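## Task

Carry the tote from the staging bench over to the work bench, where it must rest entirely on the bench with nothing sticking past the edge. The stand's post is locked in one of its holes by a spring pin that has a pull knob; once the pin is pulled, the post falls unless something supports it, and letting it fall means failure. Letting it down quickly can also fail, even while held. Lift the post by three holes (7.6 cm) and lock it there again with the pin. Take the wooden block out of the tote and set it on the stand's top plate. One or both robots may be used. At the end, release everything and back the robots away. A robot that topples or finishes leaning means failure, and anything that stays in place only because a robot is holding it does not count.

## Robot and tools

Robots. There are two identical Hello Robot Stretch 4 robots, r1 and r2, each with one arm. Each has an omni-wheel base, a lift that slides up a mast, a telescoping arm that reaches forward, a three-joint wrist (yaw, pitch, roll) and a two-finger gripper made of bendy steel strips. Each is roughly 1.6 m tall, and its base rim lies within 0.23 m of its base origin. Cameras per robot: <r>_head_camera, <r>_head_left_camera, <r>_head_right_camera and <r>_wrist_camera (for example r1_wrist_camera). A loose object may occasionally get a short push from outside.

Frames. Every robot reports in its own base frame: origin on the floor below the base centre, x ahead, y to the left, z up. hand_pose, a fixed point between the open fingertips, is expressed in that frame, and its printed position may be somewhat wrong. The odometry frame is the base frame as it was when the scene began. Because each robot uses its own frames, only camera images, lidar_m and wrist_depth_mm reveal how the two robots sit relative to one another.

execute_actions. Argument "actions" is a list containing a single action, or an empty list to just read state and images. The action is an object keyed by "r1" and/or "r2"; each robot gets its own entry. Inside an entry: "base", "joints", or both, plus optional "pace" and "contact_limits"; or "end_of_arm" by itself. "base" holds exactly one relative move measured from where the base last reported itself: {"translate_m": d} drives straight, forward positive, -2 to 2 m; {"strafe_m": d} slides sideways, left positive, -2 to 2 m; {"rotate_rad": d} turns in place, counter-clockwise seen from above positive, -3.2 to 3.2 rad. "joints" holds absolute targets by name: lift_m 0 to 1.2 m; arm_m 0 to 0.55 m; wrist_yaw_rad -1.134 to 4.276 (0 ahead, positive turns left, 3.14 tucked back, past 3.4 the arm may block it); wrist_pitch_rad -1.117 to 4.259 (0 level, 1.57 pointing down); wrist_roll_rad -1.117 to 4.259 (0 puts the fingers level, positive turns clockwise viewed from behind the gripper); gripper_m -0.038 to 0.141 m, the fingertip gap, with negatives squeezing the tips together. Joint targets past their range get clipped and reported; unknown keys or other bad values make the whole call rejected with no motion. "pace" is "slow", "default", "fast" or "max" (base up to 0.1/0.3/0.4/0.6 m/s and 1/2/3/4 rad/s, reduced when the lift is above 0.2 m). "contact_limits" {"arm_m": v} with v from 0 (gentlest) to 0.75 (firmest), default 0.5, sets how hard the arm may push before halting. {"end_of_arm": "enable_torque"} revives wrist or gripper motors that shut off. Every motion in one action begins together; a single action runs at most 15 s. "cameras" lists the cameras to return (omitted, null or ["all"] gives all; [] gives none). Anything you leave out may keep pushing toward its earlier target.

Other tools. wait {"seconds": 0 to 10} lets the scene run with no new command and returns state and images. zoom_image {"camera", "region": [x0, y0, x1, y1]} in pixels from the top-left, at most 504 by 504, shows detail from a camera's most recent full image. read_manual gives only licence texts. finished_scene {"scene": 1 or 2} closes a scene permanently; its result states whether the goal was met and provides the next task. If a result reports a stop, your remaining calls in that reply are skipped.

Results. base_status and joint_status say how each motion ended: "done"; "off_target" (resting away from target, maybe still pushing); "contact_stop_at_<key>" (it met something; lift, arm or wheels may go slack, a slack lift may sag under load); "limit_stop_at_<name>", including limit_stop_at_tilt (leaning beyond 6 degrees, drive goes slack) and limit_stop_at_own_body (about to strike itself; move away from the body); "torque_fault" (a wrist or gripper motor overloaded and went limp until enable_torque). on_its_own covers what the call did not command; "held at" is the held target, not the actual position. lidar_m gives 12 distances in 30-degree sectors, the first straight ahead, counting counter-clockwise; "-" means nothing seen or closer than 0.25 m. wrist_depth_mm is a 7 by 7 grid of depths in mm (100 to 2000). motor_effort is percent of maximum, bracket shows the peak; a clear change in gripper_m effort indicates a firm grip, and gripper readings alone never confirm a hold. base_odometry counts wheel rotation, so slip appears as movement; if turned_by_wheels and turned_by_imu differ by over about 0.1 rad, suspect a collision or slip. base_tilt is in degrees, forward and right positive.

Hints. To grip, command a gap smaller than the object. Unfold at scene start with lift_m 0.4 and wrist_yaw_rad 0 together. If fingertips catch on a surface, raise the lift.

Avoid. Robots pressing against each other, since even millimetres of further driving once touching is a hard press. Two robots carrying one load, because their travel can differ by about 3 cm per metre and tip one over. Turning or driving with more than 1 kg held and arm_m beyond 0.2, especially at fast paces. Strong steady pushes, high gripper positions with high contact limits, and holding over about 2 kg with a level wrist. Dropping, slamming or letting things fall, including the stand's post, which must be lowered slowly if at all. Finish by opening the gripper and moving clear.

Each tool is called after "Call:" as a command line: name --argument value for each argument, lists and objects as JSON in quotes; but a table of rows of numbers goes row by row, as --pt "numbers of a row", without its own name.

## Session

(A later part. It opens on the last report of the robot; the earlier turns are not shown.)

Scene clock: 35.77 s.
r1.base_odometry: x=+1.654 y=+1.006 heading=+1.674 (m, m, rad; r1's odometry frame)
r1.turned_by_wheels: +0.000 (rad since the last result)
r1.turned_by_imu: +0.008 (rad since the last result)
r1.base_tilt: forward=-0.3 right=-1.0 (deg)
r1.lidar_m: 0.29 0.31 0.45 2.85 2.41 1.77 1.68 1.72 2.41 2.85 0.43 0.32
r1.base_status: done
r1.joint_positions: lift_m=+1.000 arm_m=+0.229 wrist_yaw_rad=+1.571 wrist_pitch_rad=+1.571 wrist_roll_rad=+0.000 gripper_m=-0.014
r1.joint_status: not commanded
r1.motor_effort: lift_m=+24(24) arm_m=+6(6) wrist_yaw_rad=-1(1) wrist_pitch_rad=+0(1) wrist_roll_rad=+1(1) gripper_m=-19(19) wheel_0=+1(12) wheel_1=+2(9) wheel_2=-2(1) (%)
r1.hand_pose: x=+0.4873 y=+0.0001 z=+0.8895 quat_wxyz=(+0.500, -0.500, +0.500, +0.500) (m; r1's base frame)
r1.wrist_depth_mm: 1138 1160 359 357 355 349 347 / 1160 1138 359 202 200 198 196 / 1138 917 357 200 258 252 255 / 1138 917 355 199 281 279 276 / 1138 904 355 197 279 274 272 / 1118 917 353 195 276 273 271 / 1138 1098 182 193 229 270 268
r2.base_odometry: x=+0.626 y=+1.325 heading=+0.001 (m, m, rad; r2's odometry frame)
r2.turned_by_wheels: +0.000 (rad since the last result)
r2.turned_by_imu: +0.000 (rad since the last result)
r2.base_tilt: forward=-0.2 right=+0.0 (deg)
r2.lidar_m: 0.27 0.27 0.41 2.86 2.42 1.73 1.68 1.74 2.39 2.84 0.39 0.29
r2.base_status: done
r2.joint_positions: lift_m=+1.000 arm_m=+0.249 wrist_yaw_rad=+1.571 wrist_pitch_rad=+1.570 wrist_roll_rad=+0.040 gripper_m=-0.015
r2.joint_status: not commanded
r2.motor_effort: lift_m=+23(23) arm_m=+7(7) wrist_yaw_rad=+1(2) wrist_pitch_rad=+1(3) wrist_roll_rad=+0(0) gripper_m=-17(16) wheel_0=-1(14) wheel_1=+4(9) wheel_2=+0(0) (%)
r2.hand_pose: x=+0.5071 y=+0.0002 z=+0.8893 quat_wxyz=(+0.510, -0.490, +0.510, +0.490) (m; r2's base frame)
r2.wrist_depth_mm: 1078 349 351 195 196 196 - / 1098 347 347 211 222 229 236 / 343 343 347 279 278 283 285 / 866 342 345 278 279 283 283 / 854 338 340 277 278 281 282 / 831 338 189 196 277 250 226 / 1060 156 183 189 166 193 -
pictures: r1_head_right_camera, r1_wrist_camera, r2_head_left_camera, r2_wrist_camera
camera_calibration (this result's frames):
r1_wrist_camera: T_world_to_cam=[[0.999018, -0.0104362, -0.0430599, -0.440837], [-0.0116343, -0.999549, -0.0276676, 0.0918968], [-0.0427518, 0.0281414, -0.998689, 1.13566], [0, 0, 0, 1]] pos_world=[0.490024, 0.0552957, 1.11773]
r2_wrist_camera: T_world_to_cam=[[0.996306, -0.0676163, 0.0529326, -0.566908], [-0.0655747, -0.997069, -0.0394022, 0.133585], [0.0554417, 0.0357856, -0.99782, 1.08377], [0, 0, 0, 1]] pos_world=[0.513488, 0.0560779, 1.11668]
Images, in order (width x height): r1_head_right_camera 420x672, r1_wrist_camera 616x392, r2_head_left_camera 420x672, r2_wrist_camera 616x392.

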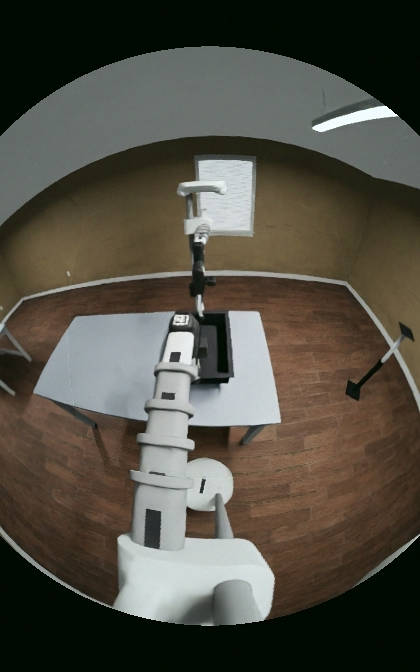

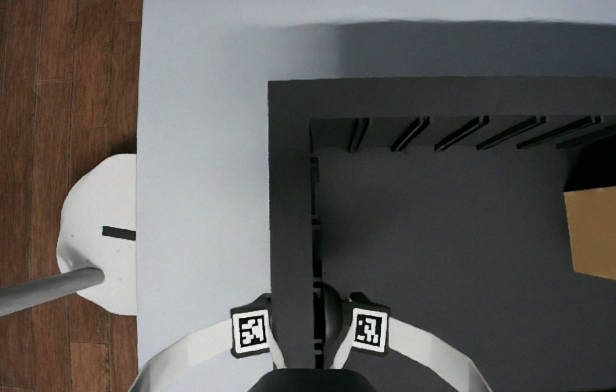

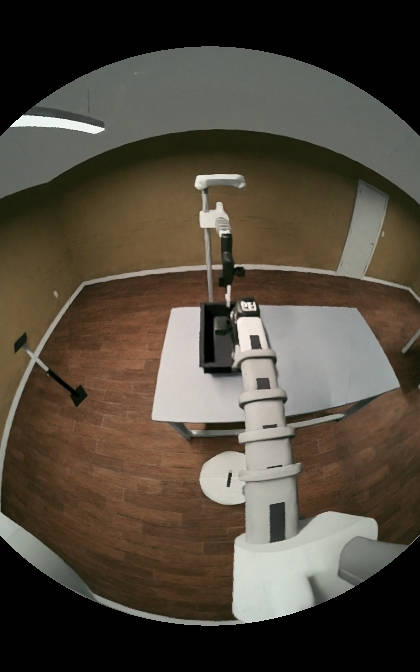

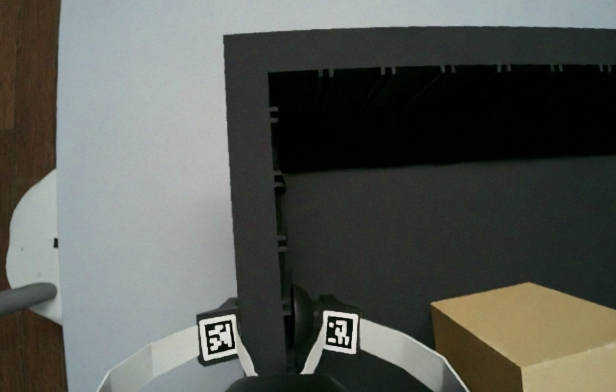

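Call:
execute_actions --actions '[{"r2":{"joints":{"lift_m":0.935},"pace":"slow"},"r1":{"joints":{"lift_m":0.935},"pace":"slow"}}]' --cameras '[]'

Call:
execute_actions --actions '[{"r2":{"joints":{"gripper_m":0.08}},"r1":{"joints":{"gripper_m":0.08}}}]' --cameras '[]'

Call:
execute_actions --actions '[{"r2":{"joints":{"lift_m":1.05}},"r1":{"joints":{"lift_m":1.02}}}]' --cameras '[]'

Call:
execute_actions --actions '[{"r2":{"joints":{"arm_m":0.395,"wrist_roll_rad":-0.15,"gripper_m":0.12},"base":{"strafe_m":-0.03}},"r1":{"joints":{"arm_m":0.005},"base":{"translate_m":-0.2},"pace":"fast"}}]' --cameras '["r2_wrist_camera","r1_head_right_camera"]'

Scene clock: 37.70 s.
r1.base_odometry: x=+1.654 y=+1.006 heading=+1.674 (m, m, rad; r1's odometry frame)
r1.turned_by_wheels: +0.000 (rad since the last result)
r1.turned_by_imu: +0.001 (rad since the last result)
r1.base_tilt: forward=-0.1 right=-0.9 (deg)
r1.lidar_m: 0.28 0.32 0.44 2.86 2.40 1.74 1.67 1.75 2.38 2.86 0.45 0.30
r1.base_status: not commanded
r1.joint_positions: lift_m=+0.935 arm_m=+0.229 wrist_yaw_rad=+1.571 wrist_pitch_rad=+1.571 wrist_roll_rad=+0.000 gripper_m=-0.014
r1.joint_status: all done
r1.motor_effort: lift_m=+18(21) arm_m=+6(6) wrist_yaw_rad=-1(1) wrist_pitch_rad=+0(1) wrist_roll_rad=+1(1) gripper_m=-18(18) wheel_0=+2(1) wheel_1=+2(2) wheel_2=-2(1) (%)
r1.hand_pose: x=+0.4873 y=+0.0001 z=+0.8249 quat_wxyz=(+0.500, -0.500, +0.500, +0.500) (m; r1's base frame)
r1.wrist_depth_mm: 1098 298 296 293 289 286 283 / 1098 297 293 202 200 197 195 / 1078 297 291 200 259 252 253 / 878 294 290 200 281 278 276 / 854 294 289 196 279 276 273 / 1060 291 286 196 274 274 271 / 1042 290 182 193 228 270 268
r2.base_odometry: x=+0.626 y=+1.325 heading=+0.001 (m, m, rad; r2's odometry frame)
r2.turned_by_wheels: +0.000 (rad since the last result)
r2.turned_by_imu: +0.001 (rad since the last result)
r2.base_tilt: forward=-0.1 right=-0.1 (deg)
r2.lidar_m: 0.26 0.30 0.39 2.86 2.43 1.70 1.67 1.71 2.39 2.84 0.40 0.29
r2.base_status: not commanded
r2.joint_positions: lift_m=+0.935 arm_m=+0.249 wrist_yaw_rad=+1.571 wrist_pitch_rad=+1.570 wrist_roll_rad=+0.040 gripper_m=-0.015
r2.joint_status: all done
r2.motor_effort: lift_m=+16(22) arm_m=+7(7) wrist_yaw_rad=+1(2) wrist_pitch_rad=+1(0) wrist_roll_rad=+0(0) gripper_m=-15(17) wheel_0=-1(1) wheel_1=+4(4) wheel_2=+0(0) (%)
r2.hand_pose: x=+0.5071 y=+0.0002 z=+0.8249 quat_wxyz=(+0.510, -0.490, +0.510, +0.490) (m; r2's base frame)
r2.wrist_depth_mm: 282 285 286 242 196 198 - / 281 283 285 211 222 229 236 / 279 282 283 278 282 285 285 / 278 281 281 277 281 282 283 / 276 277 279 277 278 282 282 / 274 274 189 195 278 250 227 / 271 156 184 189 167 193 -
pictures: none
No camera images: the call's "cameras" was empty. Leave "cameras" out to get every camera's image.

Scene clock: 39.40 s.
r1.base_odometry: x=+1.654 y=+1.006 heading=+1.674 (m, m, rad; r1's odometry frame)
r1.turned_by_wheels: +0.000 (rad since the last result)
r1.turned_by_imu: +0.001 (rad since the last result)
r1.base_tilt: forward=-0.3 right=-1.0 (deg)
r1.lidar_m: 0.28 0.31 0.43 2.85 2.39 1.73 1.66 1.75 2.40 2.87 0.45 0.31
r1.base_status: not commanded
r1.joint_positions: lift_m=+0.935 arm_m=+0.229 wrist_yaw_rad=+1.571 wrist_pitch_rad=+1.571 wrist_roll_rad=+0.000 gripper_m=+0.080
r1.joint_status: all done
r1.motor_effort: lift_m=+19(18) arm_m=+6(6) wrist_yaw_rad=-1(1) wrist_pitch_rad=+2(0) wrist_roll_rad=+1(1) gripper_m=-2(20) wheel_0=+1(1) wheel_1=+2(2) wheel_2=-1(1) (%)
r1.hand_pose: x=+0.4873 y=+0.0001 z=+0.8249 quat_wxyz=(+0.500, -0.500, +0.500, +0.500) (m; r1's base frame)
r1.wrist_depth_mm: 1098 300 296 294 291 289 287 / 1078 298 294 203 202 200 198 / 1078 296 291 203 265 266 270 / 866 294 291 213 283 282 279 / 842 293 291 200 283 279 276 / 1042 293 224 199 219 278 276 / 1060 290 285 157 278 276 276
r2.base_odometry: x=+0.626 y=+1.325 heading=+0.001 (m, m, rad; r2's odometry frame)
r2.turned_by_wheels: +0.000 (rad since the last result)
r2.turned_by_imu: +0.001 (rad since the last result)
r2.base_tilt: forward=-0.2 right=+0.0 (deg)
r2.lidar_m: 0.28 0.30 0.39 2.86 2.44 1.74 1.68 1.74 2.39 2.84 0.42 0.28
r2.base_status: not commanded
r2.joint_positions: lift_m=+0.935 arm_m=+0.249 wrist_yaw_rad=+1.571 wrist_pitch_rad=+1.571 wrist_roll_rad=+0.040 gripper_m=+0.080
r2.joint_status: all done
r2.motor_effort: lift_m=+16(16) arm_m=+7(6) wrist_yaw_rad=+2(2) wrist_pitch_rad=+1(1) wrist_roll_rad=+0(1) gripper_m=+0(18) wheel_0=-1(1) wheel_1=+4(4) wheel_2=+0(0) (%)
r2.hand_pose: x=+0.5071 y=+0.0001 z=+0.8249 quat_wxyz=(+0.510, -0.490, +0.510, +0.490) (m; r2's base frame)
r2.wrist_depth_mm: 283 286 286 247 249 250 300 / 281 283 283 216 221 229 234 / 281 285 283 285 287 290 293 / 277 279 281 283 285 290 293 / 276 278 282 281 283 286 289 / 273 277 208 279 214 246 228 / 272 272 191 192 278 184 -
pictures: none
No camera images: the call's "cameras" was empty. Leave "cameras" out to get every camera's image.

Scene clock: 40.93 s.
r1.base_odometry: x=+1.654 y=+1.006 heading=+1.674 (m, m, rad; r1's odometry frame)
r1.turned_by_wheels: +0.000 (rad since the last result)
r1.turned_by_imu: +0.000 (rad since the last result)
r1.base_tilt: forward=-0.3 right=-0.9 (deg)
r1.lidar_m: 0.28 0.32 0.44 2.89 2.38 1.77 1.68 1.75 2.39 2.87 0.42 0.29
r1.base_status: not commanded
r1.joint_positions: lift_m=+1.020 arm_m=+0.229 wrist_yaw_rad=+1.571 wrist_pitch_rad=+1.571 wrist_roll_rad=+0.000 gripper_m=+0.080
r1.joint_status: all done
r1.motor_effort: lift_m=+24(20) arm_m=+6(6) wrist_yaw_rad=-1(1) wrist_pitch_rad=+1(1) wrist_roll_rad=+0(1) gripper_m=-3(3) wheel_0=+2(1) wheel_1=+2(2) wheel_2=-1(2) (%)
r1.hand_pose: x=+0.4873 y=+0.0001 z=+0.9095 quat_wxyz=(+0.500, -0.500, +0.500, +0.500) (m; r1's base frame)
r1.wrist_depth_mm: 1182 1160 382 379 375 370 368 / 1160 1160 382 377 375 368 368 / 1160 931 377 286 285 283 279 / 1160 931 377 370 368 364 319 / 1138 917 375 368 366 362 312 / 1138 931 223 366 218 357 355 / 1138 1138 368 157 362 357 355
r2.base_odometry: x=+0.626 y=+1.325 heading=+0.001 (m, m, rad; r2's odometry frame)
r2.turned_by_wheels: +0.000 (rad since the last result)
r2.turned_by_imu: +0.001 (rad since the last result)
r2.base_tilt: forward=-0.2 right=-0.1 (deg)
r2.lidar_m: 0.26 0.29 0.39 2.85 2.43 1.73 1.67 1.73 2.38 2.83 0.42 0.27
r2.base_status: not commanded
r2.joint_positions: lift_m=+1.050 arm_m=+0.249 wrist_yaw_rad=+1.571 wrist_pitch_rad=+1.571 wrist_roll_rad=+0.040 gripper_m=+0.080
r2.joint_status: all done
r2.motor_effort: lift_m=+22(23) arm_m=+7(7) wrist_yaw_rad=+1(2) wrist_pitch_rad=+1(0) wrist_roll_rad=+0(1) gripper_m=-2(4) wheel_0=-1(1) wheel_1=+4(4) wheel_2=+0(0) (%)
r2.hand_pose: x=+0.5071 y=+0.0001 z=+0.9394 quat_wxyz=(+0.510, -0.490, +0.510, +0.490) (m; r2's base frame)
r2.wrist_depth_mm: 1160 399 402 410 415 415 418 / 1160 397 402 404 410 410 418 / 1138 394 399 375 397 404 410 / 917 399 397 399 399 404 410 / 904 389 392 394 399 402 407 / 891 389 394 394 213 281 404 / 1118 382 387 304 366 277 362
pictures: none
No camera images: the call's "cameras" was empty. Leave "cameras" out to get every camera's image.

Scene clock: 42.87 s.
r1.base_odometry: x=+1.674 y=+0.807 heading=+1.674 (m, m, rad; r1's odometry frame)
r1.turned_by_wheels: +0.000 (rad since the last result)
r1.turned_by_imu: +0.002 (rad since the last result)
r1.base_tilt: forward=-0.3 right=-1.2 (deg)
r1.lidar_m: 0.47 0.52 0.75 2.85 2.11 1.55 1.49 1.55 2.14 2.87 1.77 0.52
r1.base_status: done
r1.joint_positions: lift_m=+1.020 arm_m=+0.006 wrist_yaw_rad=+1.571 wrist_pitch_rad=+1.571 wrist_roll_rad=+0.000 gripper_m=+0.080
r1.joint_status: all done
r1.motor_effort: lift_m=+24(24) arm_m=-7(5) wrist_yaw_rad=+0(1) wrist_pitch_rad=+1(0) wrist_roll_rad=+1(1) gripper_m=-3(3) wheel_0=-1(8) wheel_1=+0(6) wheel_2=-1(7) (%)
r1.hand_pose: x=+0.2645 y=+0.0000 z=+0.9095 quat_wxyz=(+0.500, -0.500, +0.500, +0.500) (m; r1's base frame)
r1.wrist_depth_mm: 1182 1160 1138 1182 1138 1138 384 / 1182 1138 1138 1118 1138 1118 377 / 1160 1160 1118 1118 1118 1098 741 / 1160 1160 931 1118 1118 1098 741 / 1160 1138 904 1138 1118 1078 732 / 1138 778 222 1078 219 1098 723 / 1118 1118 1098 157 1098 1098 1078
r2.base_odometry: x=+0.626 y=+1.295 heading=+0.002 (m, m, rad; r2's odometry frame)
r2.turned_by_wheels: +0.000 (rad since the last result)
r2.turned_by_imu: +0.001 (rad since the last result)
r2.base_tilt: forward=+0.0 right=+0.1 (deg)
r2.lidar_m: 0.27 0.27 0.38 2.90 2.41 1.71 1.67 1.72 2.38 2.80 0.42 0.28
r2.base_status: done
r2.joint_positions: lift_m=+1.050 arm_m=+0.394 wrist_yaw_rad=+1.571 wrist_pitch_rad=+1.571 wrist_roll_rad=-0.150 gripper_m=+0.120
r2.joint_status: all done
r2.motor_effort: lift_m=+22(22) arm_m=+7(8) wrist_yaw_rad=+1(1) wrist_pitch_rad=+0(1) wrist_roll_rad=-1(4) gripper_m=-2(5) wheel_0=+3(10) wheel_1=+0(11) wheel_2=+0(1) (%)
r2.hand_pose: x=+0.6520 y=+0.0000 z=+0.9394 quat_wxyz=(+0.461, -0.536, +0.461, +0.536) (m; r2's base frame)
r2.wrist_depth_mm: 394 399 402 407 413 415 421 / 394 324 330 322 320 413 418 / 392 347 397 399 404 397 330 / 392 336 394 399 402 404 336 / 387 347 384 394 397 399 329 / 382 300 384 274 217 399 320 / 379 297 270 271 351 357 315
pictures: r1_head_right_camera, r2_wrist_camera
camera_calibration (this result's frames):
r2_wrist_camera: T_world_to_cam=[[0.991208, 0.121254, 0.052952, -0.710592], [0.123378, -0.991598, -0.0388712, 0.0212096], [0.0477938, 0.0450626, -0.99784, 1.13073], [0, 0, 0, 1]] pos_world=[0.647686, 0.0562398, 1.16674]
Images, in order (width x height): r1_head_right_camera 420x672, r2_wrist_camera 616x392.

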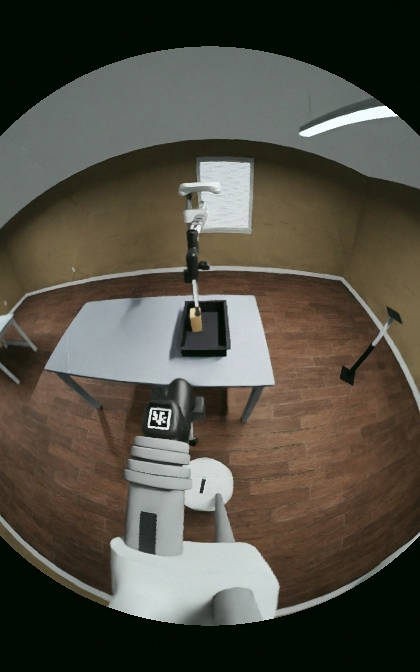

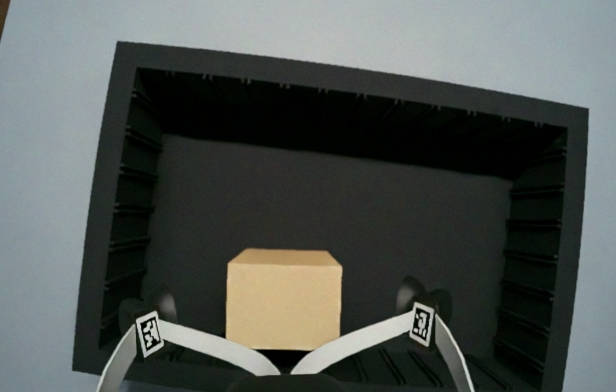

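Call:
execute_actions --actions '[{"r2":{"joints":{"lift_m":0.968},"base":{"strafe_m":-0.01},"pace":"slow"},"r1":{"base":{"strafe_m":-0.2},"joints":{"wrist_pitch_rad":0},"pace":"fast"}}]' --cameras '["r2_wrist_camera"]'

Call:
execute_actions --actions '[{"r2":{"joints":{"gripper_m":0.05}}}]' --cameras '[]'

Call:
execute_actions --actions '[{"r2":{"joints":{"lift_m":1.1}},"r1":{"joints":{"lift_m":0.5}}}]' --cameras '["r2_wrist_camera"]'

Scene clock: 45.07 s.
r1.base_odometry: x=+1.873 y=+0.827 heading=+1.674 (m, m, rad; r1's odometry frame)
r1.turned_by_wheels: +0.000 (rad since the last result)
r1.turned_by_imu: +0.001 (rad since the last result)
r1.base_tilt: forward=-0.1 right=-1.0 (deg)
r1.lidar_m: 0.50 0.53 0.72 3.11 2.12 1.55 1.47 1.56 2.11 2.66 1.58 0.52
r1.base_status: done
r1.joint_positions: lift_m=+1.020 arm_m=+0.006 wrist_yaw_rad=+1.571 wrist_pitch_rad=+0.003 wrist_roll_rad=+0.000 gripper_m=+0.080
r1.joint_status: all done
r1.motor_effort: lift_m=+23(24) arm_m=-6(6) wrist_yaw_rad=+0(0) wrist_pitch_rad=-8(11) wrist_roll_rad=+1(1) gripper_m=-3(2) wheel_0=+0(9) wheel_1=+1(9) wheel_2=+0(3) (%)
r1.hand_pose: x=+0.2644 y=+0.2885 z=+1.1972 quat_wxyz=(+0.707, -0.001, +0.001, +0.707) (m; r1's base frame)
r1.wrist_depth_mm: - - - - - - - / - - - - - - - / - - - - - - - / - - - - - - - / - - - - - - - / - - 223 - 218 - - / - - - 157 1229 1098 1138
r2.base_odometry: x=+0.626 y=+1.285 heading=+0.002 (m, m, rad; r2's odometry frame)
r2.turned_by_wheels: +0.000 (rad since the last result)
r2.turned_by_imu: +0.001 (rad since the last result)
r2.base_tilt: forward=-0.4 right=+0.0 (deg)
r2.lidar_m: 0.26 0.29 0.39 2.89 2.43 1.71 1.67 1.74 2.35 2.81 0.42 0.29
r2.base_status: done
r2.joint_positions: lift_m=+0.968 arm_m=+0.394 wrist_yaw_rad=+1.571 wrist_pitch_rad=+1.571 wrist_roll_rad=-0.150 gripper_m=+0.120
r2.joint_status: all done
r2.motor_effort: lift_m=+15(20) arm_m=+8(8) wrist_yaw_rad=+1(2) wrist_pitch_rad=+0(1) wrist_roll_rad=-1(1) gripper_m=-1(2) wheel_0=+4(9) wheel_1=-4(6) wheel_2=+0(0) (%)
r2.hand_pose: x=+0.6520 y=+0.0000 z=+0.8580 quat_wxyz=(+0.461, -0.536, +0.461, +0.536) (m; r2's base frame)
r2.wrist_depth_mm: 229 254 252 242 237 240 332 / 228 304 319 317 310 283 260 / 227 312 312 317 322 324 325 / 224 309 312 317 319 320 324 / 229 307 307 274 315 320 320 / 234 283 191 193 198 317 320 / 229 244 189 191 310 314 314
pictures: r2_wrist_camera
camera_calibration (this result's frames):
r2_wrist_camera: T_world_to_cam=[[0.991208, 0.121254, 0.052952, -0.706285], [0.123379, -0.991598, -0.0388712, 0.0180457], [0.0477938, 0.0450626, -0.99784, 1.04953], [0, 0, 0, 1]] pos_world=[0.647688, 0.0562398, 1.08536]
Images, in order (width x height): r2_wrist_camera 616x392.

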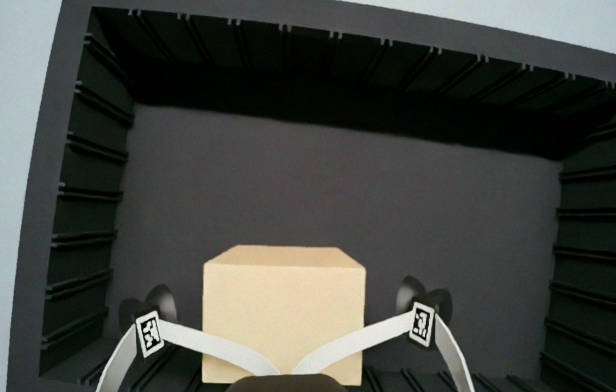

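Scene clock: 46.67 s.
r1.base_odometry: x=+1.873 y=+0.827 heading=+1.674 (m, m, rad; r1's odometry frame)
r1.turned_by_wheels: +0.000 (rad since the last result)
r1.turned_by_imu: +0.001 (rad since the last result)
r1.base_tilt: forward=-0.4 right=-1.0 (deg)
r1.lidar_m: 0.48 0.54 0.72 3.11 2.10 1.58 1.48 1.55 2.10 2.66 1.58 0.51
r1.base_status: not commanded
r1.joint_positions: lift_m=+1.020 arm_m=+0.006 wrist_yaw_rad=+1.571 wrist_pitch_rad=+0.003 wrist_roll_rad=+0.000 gripper_m=+0.080
r1.joint_status: not commanded
r1.motor_effort: lift_m=+23(23) arm_m=-6(7) wrist_yaw_rad=+0(0) wrist_pitch_rad=-9(6) wrist_roll_rad=+1(1) gripper_m=-4(3) wheel_0=-1(1) wheel_1=+1(1) wheel_2=-1(0) (%)
r1.hand_pose: x=+0.2644 y=+0.2885 z=+1.1972 quat_wxyz=(+0.707, -0.001, +0.001, +0.707) (m; r1's base frame)
r1.wrist_depth_mm: - - - - - - - / - - - - - - - / - - - - - - - / - - - - - - - / - - - - - - - / - - 224 - 218 - - / - - - 157 1160 1118 1160
r2.base_odometry: x=+0.626 y=+1.285 heading=+0.002 (m, m, rad; r2's odometry frame)
r2.turned_by_wheels: +0.000 (rad since the last result)
r2.turned_by_imu: +0.001 (rad since the last result)
r2.base_tilt: forward=-0.2 right=+0.0 (deg)
r2.lidar_m: 0.26 0.29 0.37 2.88 2.40 1.74 1.68 1.76 2.39 2.79 0.41 0.29
r2.base_status: not commanded
r2.joint_positions: lift_m=+0.968 arm_m=+0.394 wrist_yaw_rad=+1.571 wrist_pitch_rad=+1.571 wrist_roll_rad=-0.150 gripper_m=+0.050
r2.joint_status: all done
r2.motor_effort: lift_m=+15(15) arm_m=+8(7) wrist_yaw_rad=+1(3) wrist_pitch_rad=-1(0) wrist_roll_rad=-1(1) gripper_m=-14(17) wheel_0=+4(4) wheel_1=-4(4) wheel_2=+0(0) (%)
r2.hand_pose: x=+0.6520 y=+0.0000 z=+0.8580 quat_wxyz=(+0.461, -0.536, +0.461, +0.536) (m; r2's base frame)
r2.wrist_depth_mm: 228 255 254 238 237 240 332 / 226 304 315 319 312 281 262 / 224 310 315 315 320 322 324 / 224 309 309 314 315 320 324 / 227 307 309 272 315 315 322 / 233 303 182 184 190 319 319 / 231 174 180 182 301 315 314
pictures: none
No camera images: the call's "cameras" was empty. Leave "cameras" out to get every camera's image.

Scene clock: 49.67 s.
r1.base_odometry: x=+1.873 y=+0.827 heading=+1.674 (m, m, rad; r1's odometry frame)
r1.turned_by_wheels: +0.000 (rad since the last result)
r1.turned_by_imu: +0.001 (rad since the last result)
r1.base_tilt: forward=-0.3 right=-0.9 (deg)
r1.lidar_m: 0.48 0.52 0.73 3.08 2.12 1.55 1.48 1.55 2.15 2.66 1.58 0.53
r1.base_status: not commanded
r1.joint_positions: lift_m=+0.500 arm_m=+0.006 wrist_yaw_rad=+1.571 wrist_pitch_rad=+0.003 wrist_roll_rad=+0.000 gripper_m=+0.080
r1.joint_status: all done
r1.motor_effort: lift_m=+17(20) arm_m=-6(7) wrist_yaw_rad=+0(0) wrist_pitch_rad=-5(7) wrist_roll_rad=+1(1) gripper_m=-3(2) wheel_0=+0(1) wheel_1=+1(1) wheel_2=-1(1) (%)
r1.hand_pose: x=+0.2644 y=+0.2885 z=+0.6777 quat_wxyz=(+0.707, -0.001, +0.001, +0.707) (m; r1's base frame)
r1.wrist_depth_mm: - - - - - - - / - - - - - - - / - - - - - - - / - - - - - 723 433 / - - - - - - - / - - 223 - 219 - - / 1863 1808 1661 157 1618 1576 1708
r2.base_odometry: x=+0.626 y=+1.285 heading=+0.002 (m, m, rad; r2's odometry frame)
r2.turned_by_wheels: +0.000 (rad since the last result)
r2.turned_by_imu: +0.001 (rad since the last result)
r2.base_tilt: forward=-0.1 right=-0.1 (deg)
r2.lidar_m: 0.27 0.30 0.38 2.89 2.39 1.70 1.68 1.74 2.39 2.77 0.40 0.27
r2.base_status: not commanded
r2.joint_positions: lift_m=+1.100 arm_m=+0.394 wrist_yaw_rad=+1.571 wrist_pitch_rad=+1.571 wrist_roll_rad=-0.150 gripper_m=+0.050
r2.joint_status: all done
r2.motor_effort: lift_m=+23(23) arm_m=+7(7) wrist_yaw_rad=+3(2) wrist_pitch_rad=+0(1) wrist_roll_rad=-1(1) gripper_m=-14(13) wheel_0=+4(4) wheel_1=-4(4) wheel_2=+0(0) (%)
r2.hand_pose: x=+0.6520 y=+0.0000 z=+0.9894 quat_wxyz=(+0.461, -0.536, +0.461, +0.536) (m; r2's base frame)
r2.wrist_depth_mm: 445 445 452 459 462 469 477 / 442 445 377 384 387 462 466 / 439 410 442 452 452 421 421 / 433 402 442 445 452 452 418 / 433 421 442 271 445 452 459 / 430 349 182 183 190 430 449 / 430 174 181 182 357 359 452
pictures: r2_wrist_camera
camera_calibration (this result's frames):
r2_wrist_camera: T_world_to_cam=[[0.991208, 0.121255, 0.0529511, -0.713244], [0.123379, -0.991598, -0.0388637, 0.02314], [0.0477938, 0.045055, -0.997841, 1.18057], [0, 0, 0, 1]] pos_world=[0.647694, 0.0562393, 1.21668]
Images, in order (width x height): r2_wrist_camera 616x392.

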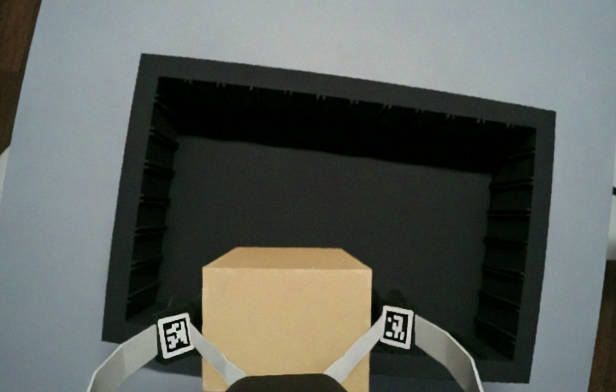

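Call:
execute_actions --actions '[{"r2":{"base":{"strafe_m":1.42},"joints":{"arm_m":0.35,"wrist_roll_rad":0,"lift_m":1.19}},"r1":{"base":{"strafe_m":-1.29},"joints":{"lift_m":0.4,"wrist_yaw_rad":0.6}}}]' --cameras '["r2_wrist_camera","r1_head_camera"]'

Scene clock: 55.97 s.
r1.base_odometry: x=+3.157 y=+0.960 heading=+1.674 (m, m, rad; r1's odometry frame)
r1.turned_by_wheels: +0.000 (rad since the last result)
r1.turned_by_imu: +0.004 (rad since the last result)
r1.base_tilt: forward=-0.2 right=-1.0 (deg)
r1.lidar_m: 0.81 1.57 1.22 2.03 2.14 1.55 1.48 1.55 1.41 1.37 1.43 1.99
r1.base_status: done
r1.joint_positions: lift_m=+0.400 arm_m=+0.006 wrist_yaw_rad=+0.600 wrist_pitch_rad=+0.003 wrist_roll_rad=+0.000 gripper_m=+0.080
r1.joint_status: all done
r1.motor_effort: lift_m=+18(20) arm_m=-6(6) wrist_yaw_rad=+1(5) wrist_pitch_rad=-7(8) wrist_roll_rad=+1(1) gripper_m=-3(2) wheel_0=-1(9) wheel_1=+1(8) wheel_2=+0(0) (%)
r1.hand_pose: x=+0.4645 y=+0.0908 z=+0.5777 quat_wxyz=(+0.955, -0.001, +0.001, +0.296) (m; r1's base frame)
r1.wrist_depth_mm: - - - - - - - / - - - - - - - / - - - - - - - / 1060 1281 - - - - - / - - - - - - - / - - 223 - 218 - - / 1576 1537 1397 157 1430 960 976
r2.base_odometry: x=+0.624 y=+2.705 heading=+0.002 (m, m, rad; r2's odometry frame)
r2.turned_by_wheels: +0.000 (rad since the last result)
r2.turned_by_imu: -0.002 (rad since the last result)
r2.base_tilt: forward=-0.2 right=-0.2 (deg)
r2.lidar_m: 0.57 0.54 1.54 1.48 1.56 1.78 1.67 1.77 2.39 1.12 1.02 1.42
r2.base_status: done
r2.joint_positions: lift_m=+1.190 arm_m=+0.351 wrist_yaw_rad=+1.571 wrist_pitch_rad=+1.571 wrist_roll_rad=+0.000 gripper_m=+0.050
r2.joint_status: all done
r2.motor_effort: lift_m=+22(24) arm_m=-7(8) wrist_yaw_rad=+2(1) wrist_pitch_rad=-1(3) wrist_roll_rad=+1(3) gripper_m=-16(13) wheel_0=-1(13) wheel_1=+1(12) wheel_2=+0(3) (%)
r2.hand_pose: x=+0.6096 y=-0.0001 z=+1.0794 quat_wxyz=(+0.500, -0.500, +0.500, +0.500) (m; r2's base frame)
r2.wrist_depth_mm: 1255 1308 370 368 854 1366 1366 / 1308 1308 1281 368 1336 1366 1366 / 1281 1281 1308 1255 1281 1336 1138 / 1060 1078 1308 1308 1281 1281 1118 / 1042 1060 1281 272 1336 1308 1308 / 1255 1229 182 183 191 1281 1308 / 1229 174 181 182 1255 1308 1308
pictures: r1_head_camera, r2_wrist_camera
camera_calibration (this result's frames):
r2_wrist_camera: T_world_to_cam=[[0.998222, -0.0273173, 0.0529709, -0.680321], [-0.0252849, -0.998932, -0.0386664, 0.122222], [0.0539706, 0.0372583, -0.997847, 1.26865], [0, 0, 0, 1]] pos_world=[0.613733, 0.0562398, 1.30668]
Images, in order (width x height): r1_head_camera 420x560, r2_wrist_camera 616x392.

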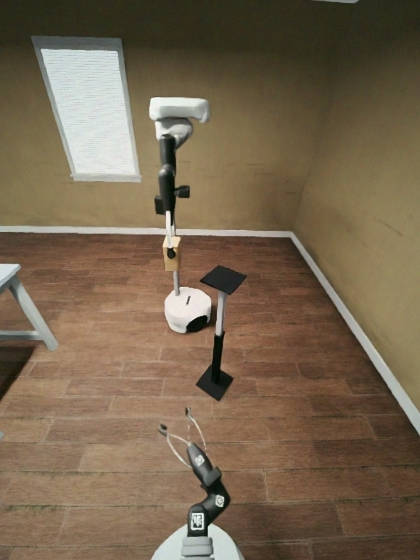

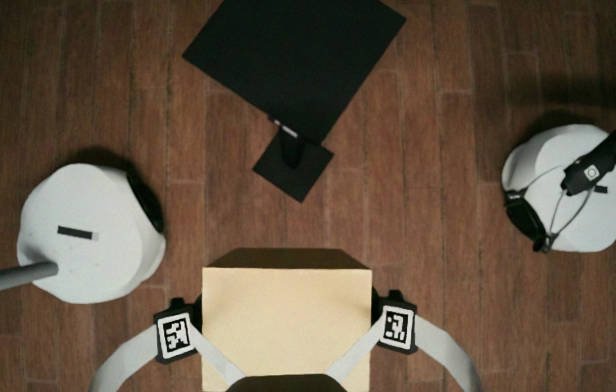

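Call:
execute_actions --actions '[{"r2":{"base":{"strafe_m":0.228},"joints":{"arm_m":0.36,"lift_m":1.16}},"r1":{"joints":{"lift_m":0.33,"wrist_yaw_rad":0,"gripper_m":0.1}}}]' --cameras '["r2_wrist_camera","r1_wrist_camera","r2_head_left_camera","r2_head_right_camera"]'

Scene clock: 59.60 s.
r1.base_odometry: x=+3.157 y=+0.960 heading=+1.674 (m, m, rad; r1's odometry frame)
r1.turned_by_wheels: +0.000 (rad since the last result)
r1.turned_by_imu: +0.001 (rad since the last result)
r1.base_tilt: forward=-0.4 right=-0.9 (deg)
r1.lidar_m: 0.82 1.55 1.22 2.04 2.11 1.57 1.50 1.56 1.41 1.36 1.42 1.99
r1.base_status: not commanded
r1.joint_positions: lift_m=+0.330 arm_m=+0.006 wrist_yaw_rad=+0.000 wrist_pitch_rad=+0.003 wrist_roll_rad=+0.000 gripper_m=+0.100
r1.joint_status: all done
r1.motor_effort: lift_m=+17(18) arm_m=-6(6) wrist_yaw_rad=-1(8) wrist_pitch_rad=-7(9) wrist_roll_rad=+1(0) gripper_m=-1(2) wheel_0=-1(1) wheel_1=+1(1) wheel_2=-1(1) (%)
r1.hand_pose: x=+0.4656 y=-0.0873 z=+0.5077 quat_wxyz=(+1.000, +0.000, +0.001, +0.000) (m; r1's base frame)
r1.wrist_depth_mm: - - - - - - 1921 / - - - - - - - / - - - - - - - / - - - - - - - / - - - - - - - / - - 219 1229 1182 1808 1808 / 1397 1336 1308 156 1118 1255 1308
r2.base_odometry: x=+0.624 y=+2.933 heading=+0.002 (m, m, rad; r2's odometry frame)
r2.turned_by_wheels: +0.000 (rad since the last result)
r2.turned_by_imu: +0.001 (rad since the last result)
r2.base_tilt: forward=-0.2 right=-0.1 (deg)
r2.lidar_m: 0.49 1.81 1.33 1.25 1.30 1.78 1.69 1.77 2.38 1.25 1.27 3.14
r2.base_status: done
r2.joint_positions: lift_m=+1.160 arm_m=+0.359 wrist_yaw_rad=+1.571 wrist_pitch_rad=+1.571 wrist_roll_rad=+0.000 gripper_m=+0.050
r2.joint_status: all done
r2.motor_effort: lift_m=+16(20) arm_m=+7(8) wrist_yaw_rad=+2(3) wrist_pitch_rad=+0(2) wrist_roll_rad=+1(1) gripper_m=-15(14) wheel_0=-3(13) wheel_1=+2(11) wheel_2=+0(1) (%)
r2.hand_pose: x=+0.6170 y=-0.0001 z=+1.0499 quat_wxyz=(+0.500, -0.500, +0.500, +0.500) (m; r2's base frame)
r2.wrist_depth_mm: 1255 1229 1336 1281 1308 1308 1308 / 1281 1281 1255 1308 1308 1336 1308 / 1255 1229 1229 1308 1281 1229 1308 / 1042 1078 1281 332 1281 1281 1255 / 1025 1042 329 270 334 1255 1078 / 1229 1205 181 183 191 1255 1118 / 1205 174 180 182 1229 1255 1281
pictures: r1_wrist_camera, r2_head_left_camera, r2_head_right_camera, r2_wrist_camera
camera_calibration (this result's frames):
r1_wrist_camera: T_world_to_cam=[[0.0435041, -0.998991, -0.0111627, -0.0941336], [0.0250718, 0.0122614, -0.99961, 0.558498], [0.998739, 0.0432073, 0.02558, -0.247663], [0, 0, 0, 1]] pos_world=[0.237443, -0.0901857, 0.563565]
r2_wrist_camera: T_world_to_cam=[[0.998222, -0.0273242, 0.05297, -0.686118], [-0.0252901, -0.998931, -0.0386973, 0.121315], [0.0539707, 0.0372889, -0.997846, 1.23887], [0, 0, 0, 1]] pos_world=[0.621103, 0.0562416, 1.27724]
Images, in order (width x height): r1_wrist_camera 616x392, r2_head_left_camera 420x672, r2_head_right_camera 420x672, r2_wrist_camera 616x392.

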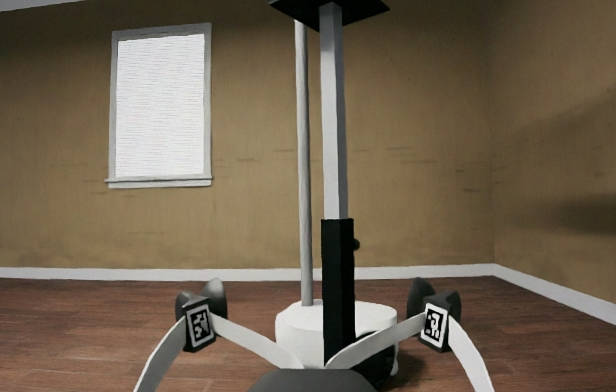

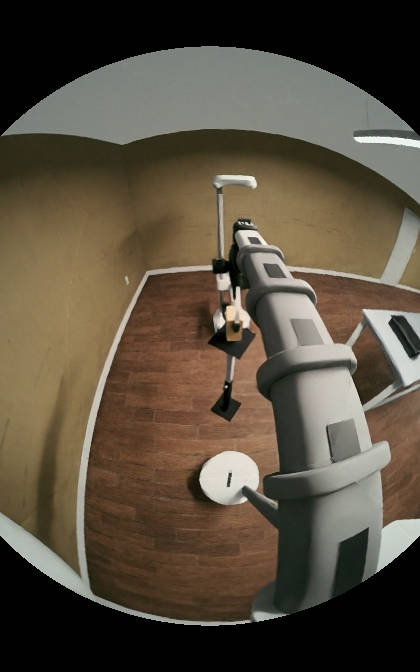

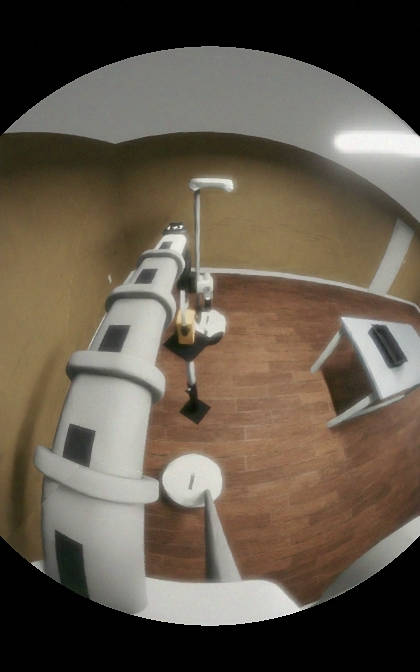

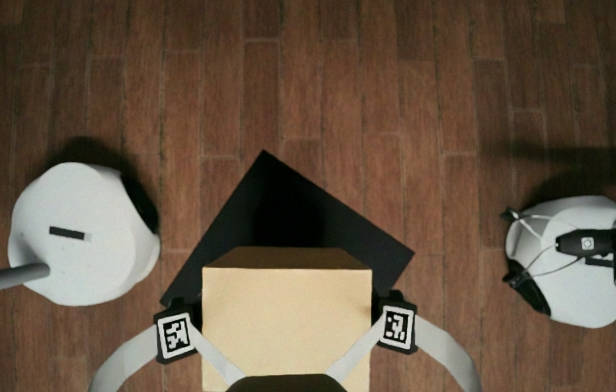

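Call:
execute_actions --actions '[{"r2":{"joints":{"lift_m":1.139},"pace":"slow"},"r1":{"base":{"rotate_rad":-0.63},"joints":{"lift_m":0.52},"pace":"fast"}}]' --cameras '[]'

Call:
execute_actions --actions '[{"r2":{"joints":{"gripper_m":0.13}},"r1":{"base":{"strafe_m":0.2},"pace":"fast"}}]' --cameras '["r2_wrist_camera"]'

Call:
execute_actions --actions '[{"r2":{"joints":{"lift_m":1.195},"base":{"strafe_m":0.3}},"r1":{"base":{"strafe_m":0.335},"pace":"fast"}}]' --cameras '["r2_head_right_camera","r1_wrist_camera"]'

Scene clock: 61.70 s.
r1.base_odometry: x=+3.156 y=+0.960 heading=+1.044 (m, m, rad; r1's odometry frame)
r1.turned_by_wheels: -0.630 (rad since the last result)
r1.turned_by_imu: -0.632 (rad since the last result)
r1.base_tilt: forward=-0.2 right=-1.1 (deg)
r1.lidar_m: 1.78 0.80 3.27 1.24 1.42 2.36 1.61 1.49 1.51 1.47 1.34 1.41
r1.base_status: done
r1.joint_positions: lift_m=+0.520 arm_m=+0.006 wrist_yaw_rad=+0.000 wrist_pitch_rad=+0.003 wrist_roll_rad=+0.000 gripper_m=+0.100
r1.joint_status: all done
r1.motor_effort: lift_m=+23(25) arm_m=-6(6) wrist_yaw_rad=+0(1) wrist_pitch_rad=-6(7) wrist_roll_rad=+1(1) gripper_m=-3(0) wheel_0=+2(7) wheel_1=-2(8) wheel_2=+0(10) (%)
r1.hand_pose: x=+0.4655 y=-0.0874 z=+0.6973 quat_wxyz=(+1.000, +0.000, +0.001, +0.000) (m; r1's base frame)
r1.wrist_depth_mm: - - - - 1537 1229 1060 / - - - - 1537 1205 1042 / - - - - 1537 1255 1042 / - - - - 1576 1255 1025 / - - - - 1576 1229 1042 / - - 220 - 1576 1160 1042 / 1863 1708 1708 156 1464 1160 1060
r2.base_odometry: x=+0.624 y=+2.933 heading=+0.002 (m, m, rad; r2's odometry frame)
r2.turned_by_wheels: +0.000 (rad since the last result)
r2.turned_by_imu: +0.001 (rad since the last result)
r2.base_tilt: forward=-0.1 right=+0.0 (deg)
r2.lidar_m: 0.50 1.84 1.33 1.25 1.31 1.77 1.70 1.78 2.38 1.27 1.28 3.15
r2.base_status: not commanded
r2.joint_positions: lift_m=+1.139 arm_m=+0.359 wrist_yaw_rad=+1.571 wrist_pitch_rad=+1.571 wrist_roll_rad=+0.000 gripper_m=+0.050
r2.joint_status: all done
r2.motor_effort: lift_m=+15(15) arm_m=+7(7) wrist_yaw_rad=+2(1) wrist_pitch_rad=-1(1) wrist_roll_rad=+1(2) gripper_m=-17(14) wheel_0=-3(3) wheel_1=+2(2) wheel_2=+0(0) (%)
r2.hand_pose: x=+0.6170 y=-0.0001 z=+1.0290 quat_wxyz=(+0.500, -0.500, +0.500, +0.500) (m; r2's base frame)
r2.wrist_depth_mm: 1255 1205 1281 1281 1281 1308 1308 / 1205 1281 1255 1281 1255 1255 1281 / 1229 1255 1281 1229 1255 1255 1281 / 991 1060 1255 314 1255 1281 1281 / 991 1008 309 273 317 1255 1060 / 1182 1229 182 183 191 1255 1098 / 1182 174 181 181 1205 1255 1255
pictures: none
No camera images: the call's "cameras" was empty. Leave "cameras" out to get every camera's image.

Scene clock: 63.43 s.
r1.base_odometry: x=+2.984 y=+1.061 heading=+1.044 (m, m, rad; r1's odometry frame)
r1.turned_by_wheels: +0.000 (rad since the last result)
r1.turned_by_imu: +0.000 (rad since the last result)
r1.base_tilt: forward=-0.4 right=-1.0 (deg)
r1.lidar_m: 0.72 0.74 3.15 1.03 1.14 2.61 1.70 1.60 1.62 1.65 1.53 1.55
r1.base_status: done
r1.joint_positions: lift_m=+0.520 arm_m=+0.006 wrist_yaw_rad=+0.000 wrist_pitch_rad=+0.003 wrist_roll_rad=+0.000 gripper_m=+0.100
r1.joint_status: not commanded
r1.motor_effort: lift_m=+23(23) arm_m=-6(6) wrist_yaw_rad=+1(0) wrist_pitch_rad=-7(6) wrist_roll_rad=+1(1) gripper_m=-1(1) wheel_0=+1(10) wheel_1=-1(12) wheel_2=+1(2) (%)
r1.hand_pose: x=+0.4655 y=-0.0874 z=+0.6973 quat_wxyz=(+1.000, +0.000, +0.001, +0.000) (m; r1's base frame)
r1.wrist_depth_mm: - - - - 1808 1397 1205 / 1098 621 - - 1756 1430 1182 / - - - - 1756 1430 1160 / - - - - 1808 1397 1182 / - - - - 1756 1397 1182 / - - 220 - 1756 1308 1182 / 1708 564 1708 156 1661 1336 1205
r2.base_odometry: x=+0.624 y=+2.933 heading=+0.002 (m, m, rad; r2's odometry frame)
r2.turned_by_wheels: +0.000 (rad since the last result)
r2.turned_by_imu: +0.001 (rad since the last result)
r2.base_tilt: forward=-0.3 right=-0.1 (deg)
r2.lidar_m: 0.48 1.83 1.30 1.26 1.32 1.78 1.69 1.77 2.36 1.27 1.25 1.29
r2.base_status: not commanded
r2.joint_positions: lift_m=+1.139 arm_m=+0.359 wrist_yaw_rad=+1.571 wrist_pitch_rad=+1.571 wrist_roll_rad=+0.000 gripper_m=+0.130
r2.joint_status: all done
r2.motor_effort: lift_m=+15(15) arm_m=+7(7) wrist_yaw_rad=+2(2) wrist_pitch_rad=-1(2) wrist_roll_rad=+1(1) gripper_m=-1(17) wheel_0=-3(3) wheel_1=+2(2) wheel_2=+1(0) (%)
r2.hand_pose: x=+0.6170 y=-0.0001 z=+1.0290 quat_wxyz=(+0.500, -0.500, +0.500, +0.500) (m; r2's base frame)
r2.wrist_depth_mm: 1229 1229 1255 1255 1308 1281 1308 / 1229 1205 1255 1255 1255 1308 1308 / 1205 1229 1229 1255 1255 1255 1255 / 1008 1078 1229 314 1229 1255 1255 / 1008 1025 307 272 315 1229 1060 / 1205 304 190 191 198 1078 1025 / 1182 1182 189 162 1205 1205 1060
pictures: r2_wrist_camera
camera_calibration (this result's frames):
r2_wrist_camera: T_world_to_cam=[[0.998222, -0.0273249, 0.0529701, -0.685012], [-0.0252911, -0.998931, -0.0386935, 0.120499], [0.0539708, 0.0372851, -0.997846, 1.21795], [0, 0, 0, 1]] pos_world=[0.621108, 0.0562413, 1.25627]
Images, in order (width x height): r2_wrist_camera 616x392.

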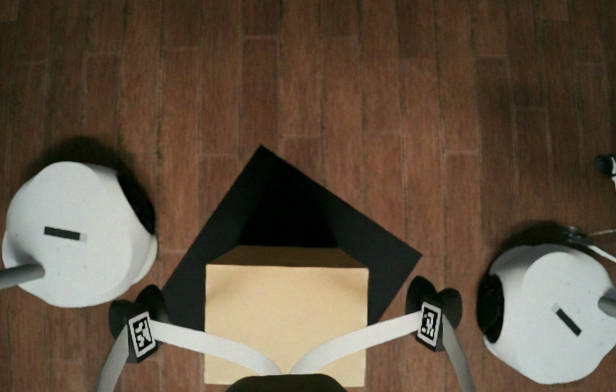

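Scene clock: 65.77 s.
r1.base_odometry: x=+2.694 y=+1.229 heading=+1.044 (m, m, rad; r1's odometry frame)
r1.turned_by_wheels: +0.000 (rad since the last result)
r1.turned_by_imu: +0.000 (rad since the last result)
r1.base_tilt: forward=-0.2 right=-1.0 (deg)
r1.lidar_m: 0.72 2.91 1.11 0.74 0.70 2.92 1.94 1.79 1.83 1.94 1.79 0.95
r1.base_status: done
r1.joint_positions: lift_m=+0.520 arm_m=+0.006 wrist_yaw_rad=+0.000 wrist_pitch_rad=+0.003 wrist_roll_rad=+0.000 gripper_m=+0.100
r1.joint_status: not commanded
r1.motor_effort: lift_m=+23(23) arm_m=-6(6) wrist_yaw_rad=+0(0) wrist_pitch_rad=-7(6) wrist_roll_rad=+1(1) gripper_m=-3(2) wheel_0=-1(12) wheel_1=+0(13) wheel_2=+0(0) (%)
r1.hand_pose: x=+0.4655 y=-0.0874 z=+0.6973 quat_wxyz=(+1.000, +0.000, +0.001, +0.000) (m; r1's base frame)
r1.wrist_depth_mm: - - - 549 - 1618 1430 / - - - 549 - 1661 1366 / - - - - - 1708 1397 / - - - - - 1661 1430 / - - - - - 1661 1430 / - - 219 - - 1576 1397 / 1863 1808 1661 156 1661 1537 1464
r2.base_odometry: x=+0.623 y=+3.233 heading=+0.001 (m, m, rad; r2's odometry frame)
r2.turned_by_wheels: +0.000 (rad since the last result)
r2.turned_by_imu: +0.000 (rad since the last result)
r2.base_tilt: forward=-0.1 right=-0.2 (deg)
r2.lidar_m: 3.01 1.39 1.00 0.94 0.99 1.35 1.68 1.78 2.40 1.54 1.57 0.54
r2.base_status: done
r2.joint_positions: lift_m=+1.195 arm_m=+0.359 wrist_yaw_rad=+1.571 wrist_pitch_rad=+1.571 wrist_roll_rad=+0.000 gripper_m=+0.130
r2.joint_status: all done
r2.motor_effort: lift_m=+21(24) arm_m=+8(7) wrist_yaw_rad=+1(2) wrist_pitch_rad=-1(1) wrist_roll_rad=+1(1) gripper_m=+1(0) wheel_0=-2(12) wheel_1=+2(12) wheel_2=+0(1) (%)
r2.hand_pose: x=+0.6170 y=-0.0001 z=+1.0844 quat_wxyz=(+0.500, -0.500, +0.500, +0.500) (m; r2's base frame)
r2.wrist_depth_mm: 1281 1308 1336 1336 1366 1336 1366 / 1308 1308 1308 1308 1308 1336 1397 / 1255 1255 1255 1336 1308 1308 1366 / 1060 1078 1281 1308 1308 1308 1336 / 1042 1060 1281 1281 1255 1336 1336 / 1229 1060 1255 1255 217 1308 1308 / 1229 1205 1255 163 1308 1308 1336
pictures: r1_wrist_camera, r2_head_right_camera
camera_calibration (this result's frames):
r1_wrist_camera: T_world_to_cam=[[0.0430063, -0.999012, -0.0111611, -0.0919306], [0.0251097, 0.0122487, -0.99961, 0.747982], [0.998759, 0.0427093, 0.0256117, -0.252539], [0, 0, 0, 1]] pos_world=[0.237398, -0.0902158, 0.753132]
Images, in order (width x height): r1_wrist_camera 616x392, r2_head_right_camera 420x672.

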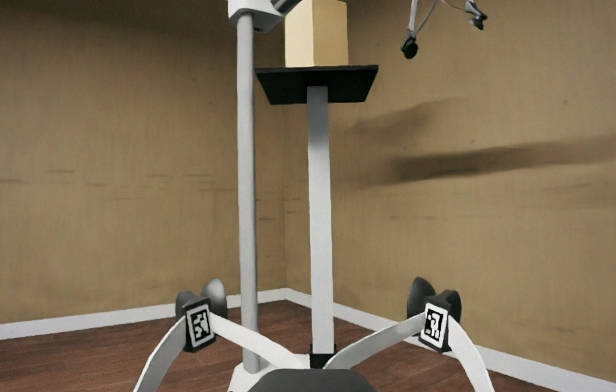

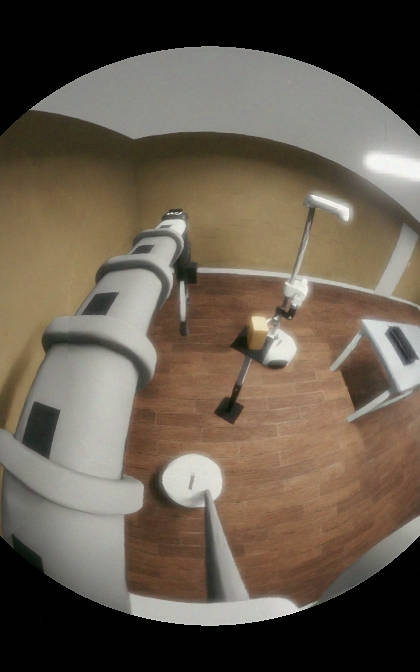

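Call:
execute_actions --actions '[{"r2":{"joints":{"lift_m":0.32,"arm_m":0.005,"wrist_pitch_rad":0,"wrist_yaw_rad":0.6,"gripper_m":0.07},"base":{"strafe_m":0.247},"pace":"fast"},"r1":{"base":{"translate_m":0.27},"joints":{"lift_m":0.70,"wrist_pitch_rad":0.8}}}]' --cameras '[]'

Call:
execute_actions --actions '[{"r2":{"joints":{"wrist_yaw_rad":0},"base":{"rotate_rad":-0.62},"pace":"fast"},"r1":{"joints":{"arm_m":0.12}}}]' --cameras '["r2_wrist_camera","r1_wrist_camera","r1_head_right_camera"]'

Scene clock: 69.50 s.
r1.base_odometry: x=+2.830 y=+1.463 heading=+1.044 (m, m, rad; r1's odometry frame)
r1.turned_by_wheels: +0.000 (rad since the last result)
r1.turned_by_imu: +0.000 (rad since the last result)
r1.base_tilt: forward=-0.3 right=-1.1 (deg)
r1.lidar_m: 0.45 2.70 2.73 0.92 0.83 3.23 2.16 2.02 2.05 1.79 1.64 0.46
r1.base_status: done
r1.joint_positions: lift_m=+0.700 arm_m=+0.006 wrist_yaw_rad=+0.000 wrist_pitch_rad=+0.801 wrist_roll_rad=+0.000 gripper_m=+0.100
r1.joint_status: all done
r1.motor_effort: lift_m=+24(30) arm_m=-6(7) wrist_yaw_rad=+0(1) wrist_pitch_rad=-3(4) wrist_roll_rad=+1(1) gripper_m=-1(2) wheel_0=+0(6) wheel_1=+0(6) wheel_2=+0(8) (%)
r1.hand_pose: x=+0.3778 y=-0.0874 z=+0.6707 quat_wxyz=(+0.921, +0.000, +0.390, +0.000) (m; r1's base frame)
r1.wrist_depth_mm: - - - 264 1661 1464 1255 / 1983 1921 1808 296 1618 1499 1366 / 1576 1537 1464 1098 1182 1430 1336 / 1281 1281 1229 1182 1205 1229 1182 / 1118 1098 1098 1025 1060 1042 1042 / 976 960 220 904 917 917 917 / 891 854 854 156 820 820 831
r2.base_odometry: x=+0.623 y=+3.480 heading=+0.001 (m, m, rad; r2's odometry frame)
r2.turned_by_wheels: +0.000 (rad since the last result)
r2.turned_by_imu: +0.001 (rad since the last result)
r2.base_tilt: forward=-0.2 right=-0.1 (deg)
r2.lidar_m: 2.98 1.05 0.74 0.70 0.73 1.01 1.70 1.77 2.39 1.80 0.72 0.70
r2.base_status: done
r2.joint_positions: lift_m=+0.320 arm_m=+0.006 wrist_yaw_rad=+0.600 wrist_pitch_rad=+0.003 wrist_roll_rad=+0.000 gripper_m=+0.070
r2.joint_status: all done
r2.motor_effort: lift_m=+15(19) arm_m=-7(8) wrist_yaw_rad=+1(4) wrist_pitch_rad=-9(12) wrist_roll_rad=+1(1) gripper_m=-5(2) wheel_0=-4(12) wheel_1=+2(10) wheel_2=+0(0) (%)
r2.hand_pose: x=+0.4647 y=+0.0908 z=+0.4977 quat_wxyz=(+0.955, -0.001, +0.001, +0.296) (m; r2's base frame)
r2.wrist_depth_mm: 707 854 1118 1537 - - - / 707 842 1098 1499 - - - / 707 842 1078 1499 - - - / 699 831 1078 1430 - - - / 699 831 1060 1430 - - - / 691 809 976 1430 216 - 1863 / 683 759 931 1255 1255 1336 1336
pictures: none
No camera images: the call's "cameras" was empty. Leave "cameras" out to get every camera's image.

Scene clock: 70.87 s.
r1.base_odometry: x=+2.830 y=+1.463 heading=+1.044 (m, m, rad; r1's odometry frame)
r1.turned_by_wheels: +0.000 (rad since the last result)
r1.turned_by_imu: +0.000 (rad since the last result)
r1.base_tilt: forward=-0.3 right=-1.1 (deg)
r1.lidar_m: 0.44 2.71 2.75 0.91 0.84 3.24 2.19 2.00 2.08 1.78 1.64 0.45
r1.base_status: not commanded
r1.joint_positions: lift_m=+0.700 arm_m=+0.119 wrist_yaw_rad=+0.000 wrist_pitch_rad=+0.801 wrist_roll_rad=+0.000 gripper_m=+0.100
r1.joint_status: all done
r1.motor_effort: lift_m=+24(24) arm_m=+7(7) wrist_yaw_rad=+0(0) wrist_pitch_rad=-5(4) wrist_roll_rad=+1(1) gripper_m=-2(0) wheel_0=+0(0) wheel_1=+0(0) wheel_2=+0(1) (%)
r1.hand_pose: x=+0.4904 y=-0.0874 z=+0.6707 quat_wxyz=(+0.921, +0.000, +0.390, +0.000) (m; r1's base frame)
r1.wrist_depth_mm: 1983 - - 147 1618 1366 1182 / 1921 1863 1756 164 1708 1499 1281 / 1537 1576 1464 185 1138 1430 1281 / 1281 1308 1255 219 1138 1205 1182 / 1078 1098 1078 256 1060 1060 1042 / 976 960 219 917 931 904 917 / 878 854 842 156 820 820 842
r2.base_odometry: x=+0.623 y=+3.480 heading=-0.618 (m, m, rad; r2's odometry frame)
r2.turned_by_wheels: -0.619 (rad since the last result)
r2.turned_by_imu: -0.616 (rad since the last result)
r2.base_tilt: forward=-0.3 right=-0.1 (deg)
r2.lidar_m: 0.70 2.99 1.16 0.76 0.71 0.71 0.94 1.70 1.75 2.19 1.85 1.26
r2.base_status: done
r2.joint_positions: lift_m=+0.320 arm_m=+0.006 wrist_yaw_rad=+0.000 wrist_pitch_rad=+0.003 wrist_roll_rad=+0.000 gripper_m=+0.070
r2.joint_status: all done
r2.motor_effort: lift_m=+15(15) arm_m=-7(7) wrist_yaw_rad=+1(7) wrist_pitch_rad=-8(9) wrist_roll_rad=+1(1) gripper_m=-4(2) wheel_0=+5(10) wheel_1=+2(13) wheel_2=+2(12) (%)
r2.hand_pose: x=+0.4657 y=-0.0874 z=+0.4977 quat_wxyz=(+1.000, +0.000, +0.001, +0.000) (m; r2's base frame)
r2.wrist_depth_mm: - - - 809 - - - / - - - 1138 - - - / - - - - - - 1537 / - - - - - - - / - - - - - - - / - - 1756 1078 217 - 1921 / 1397 1255 1182 539 904 1336 1281
pictures: r1_head_right_camera, r1_wrist_camera, r2_wrist_camera
camera_calibration (this result's frames):
r1_wrist_camera: T_world_to_cam=[[0.022017, -0.999011, -0.0386216, -0.064579], [-0.698819, 0.0122481, -0.715193, 0.88501], [0.714959, 0.042736, -0.697859, 0.3477], [0, 0, 0, 1]] pos_world=[0.371292, -0.0902142, 0.873105]
r2_wrist_camera: T_world_to_cam=[[-0.0529278, -0.998216, -0.0276335, -0.0634158], [0.0363366, 0.0257288, -0.999008, 0.547691], [0.997937, -0.0538794, 0.03491, -0.262325], [0, 0, 0, 1]] pos_world=[0.238526, -0.091528, 0.554553]
Images, in order (width x height): r1_head_right_camera 420x672, r1_wrist_camera 616x392, r2_wrist_camera 616x392.

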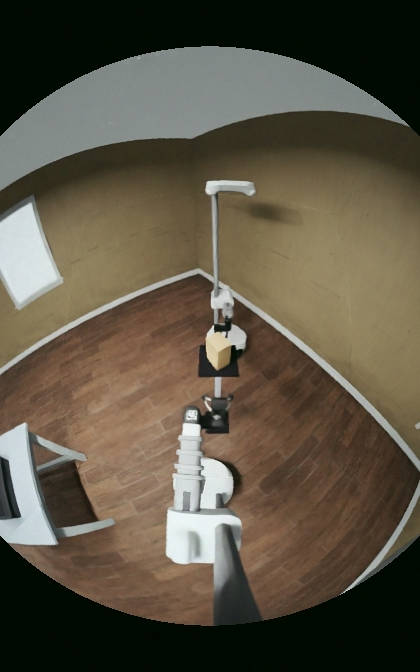

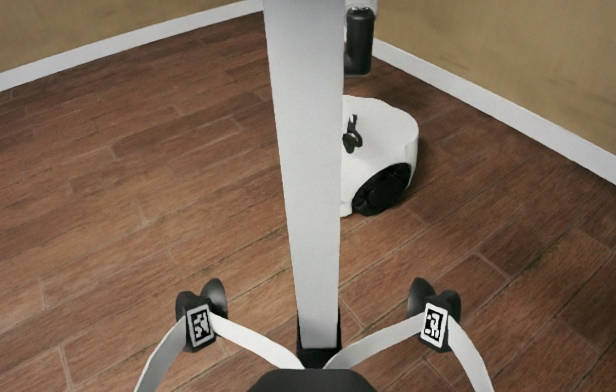

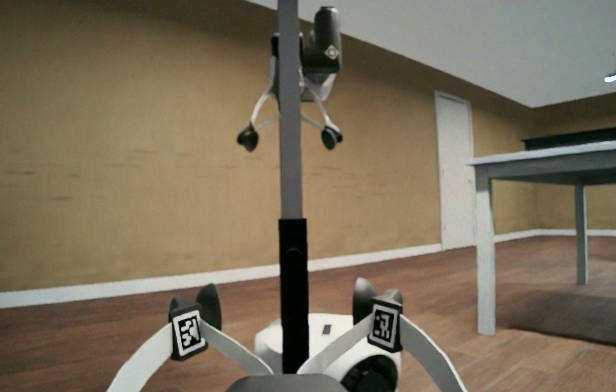

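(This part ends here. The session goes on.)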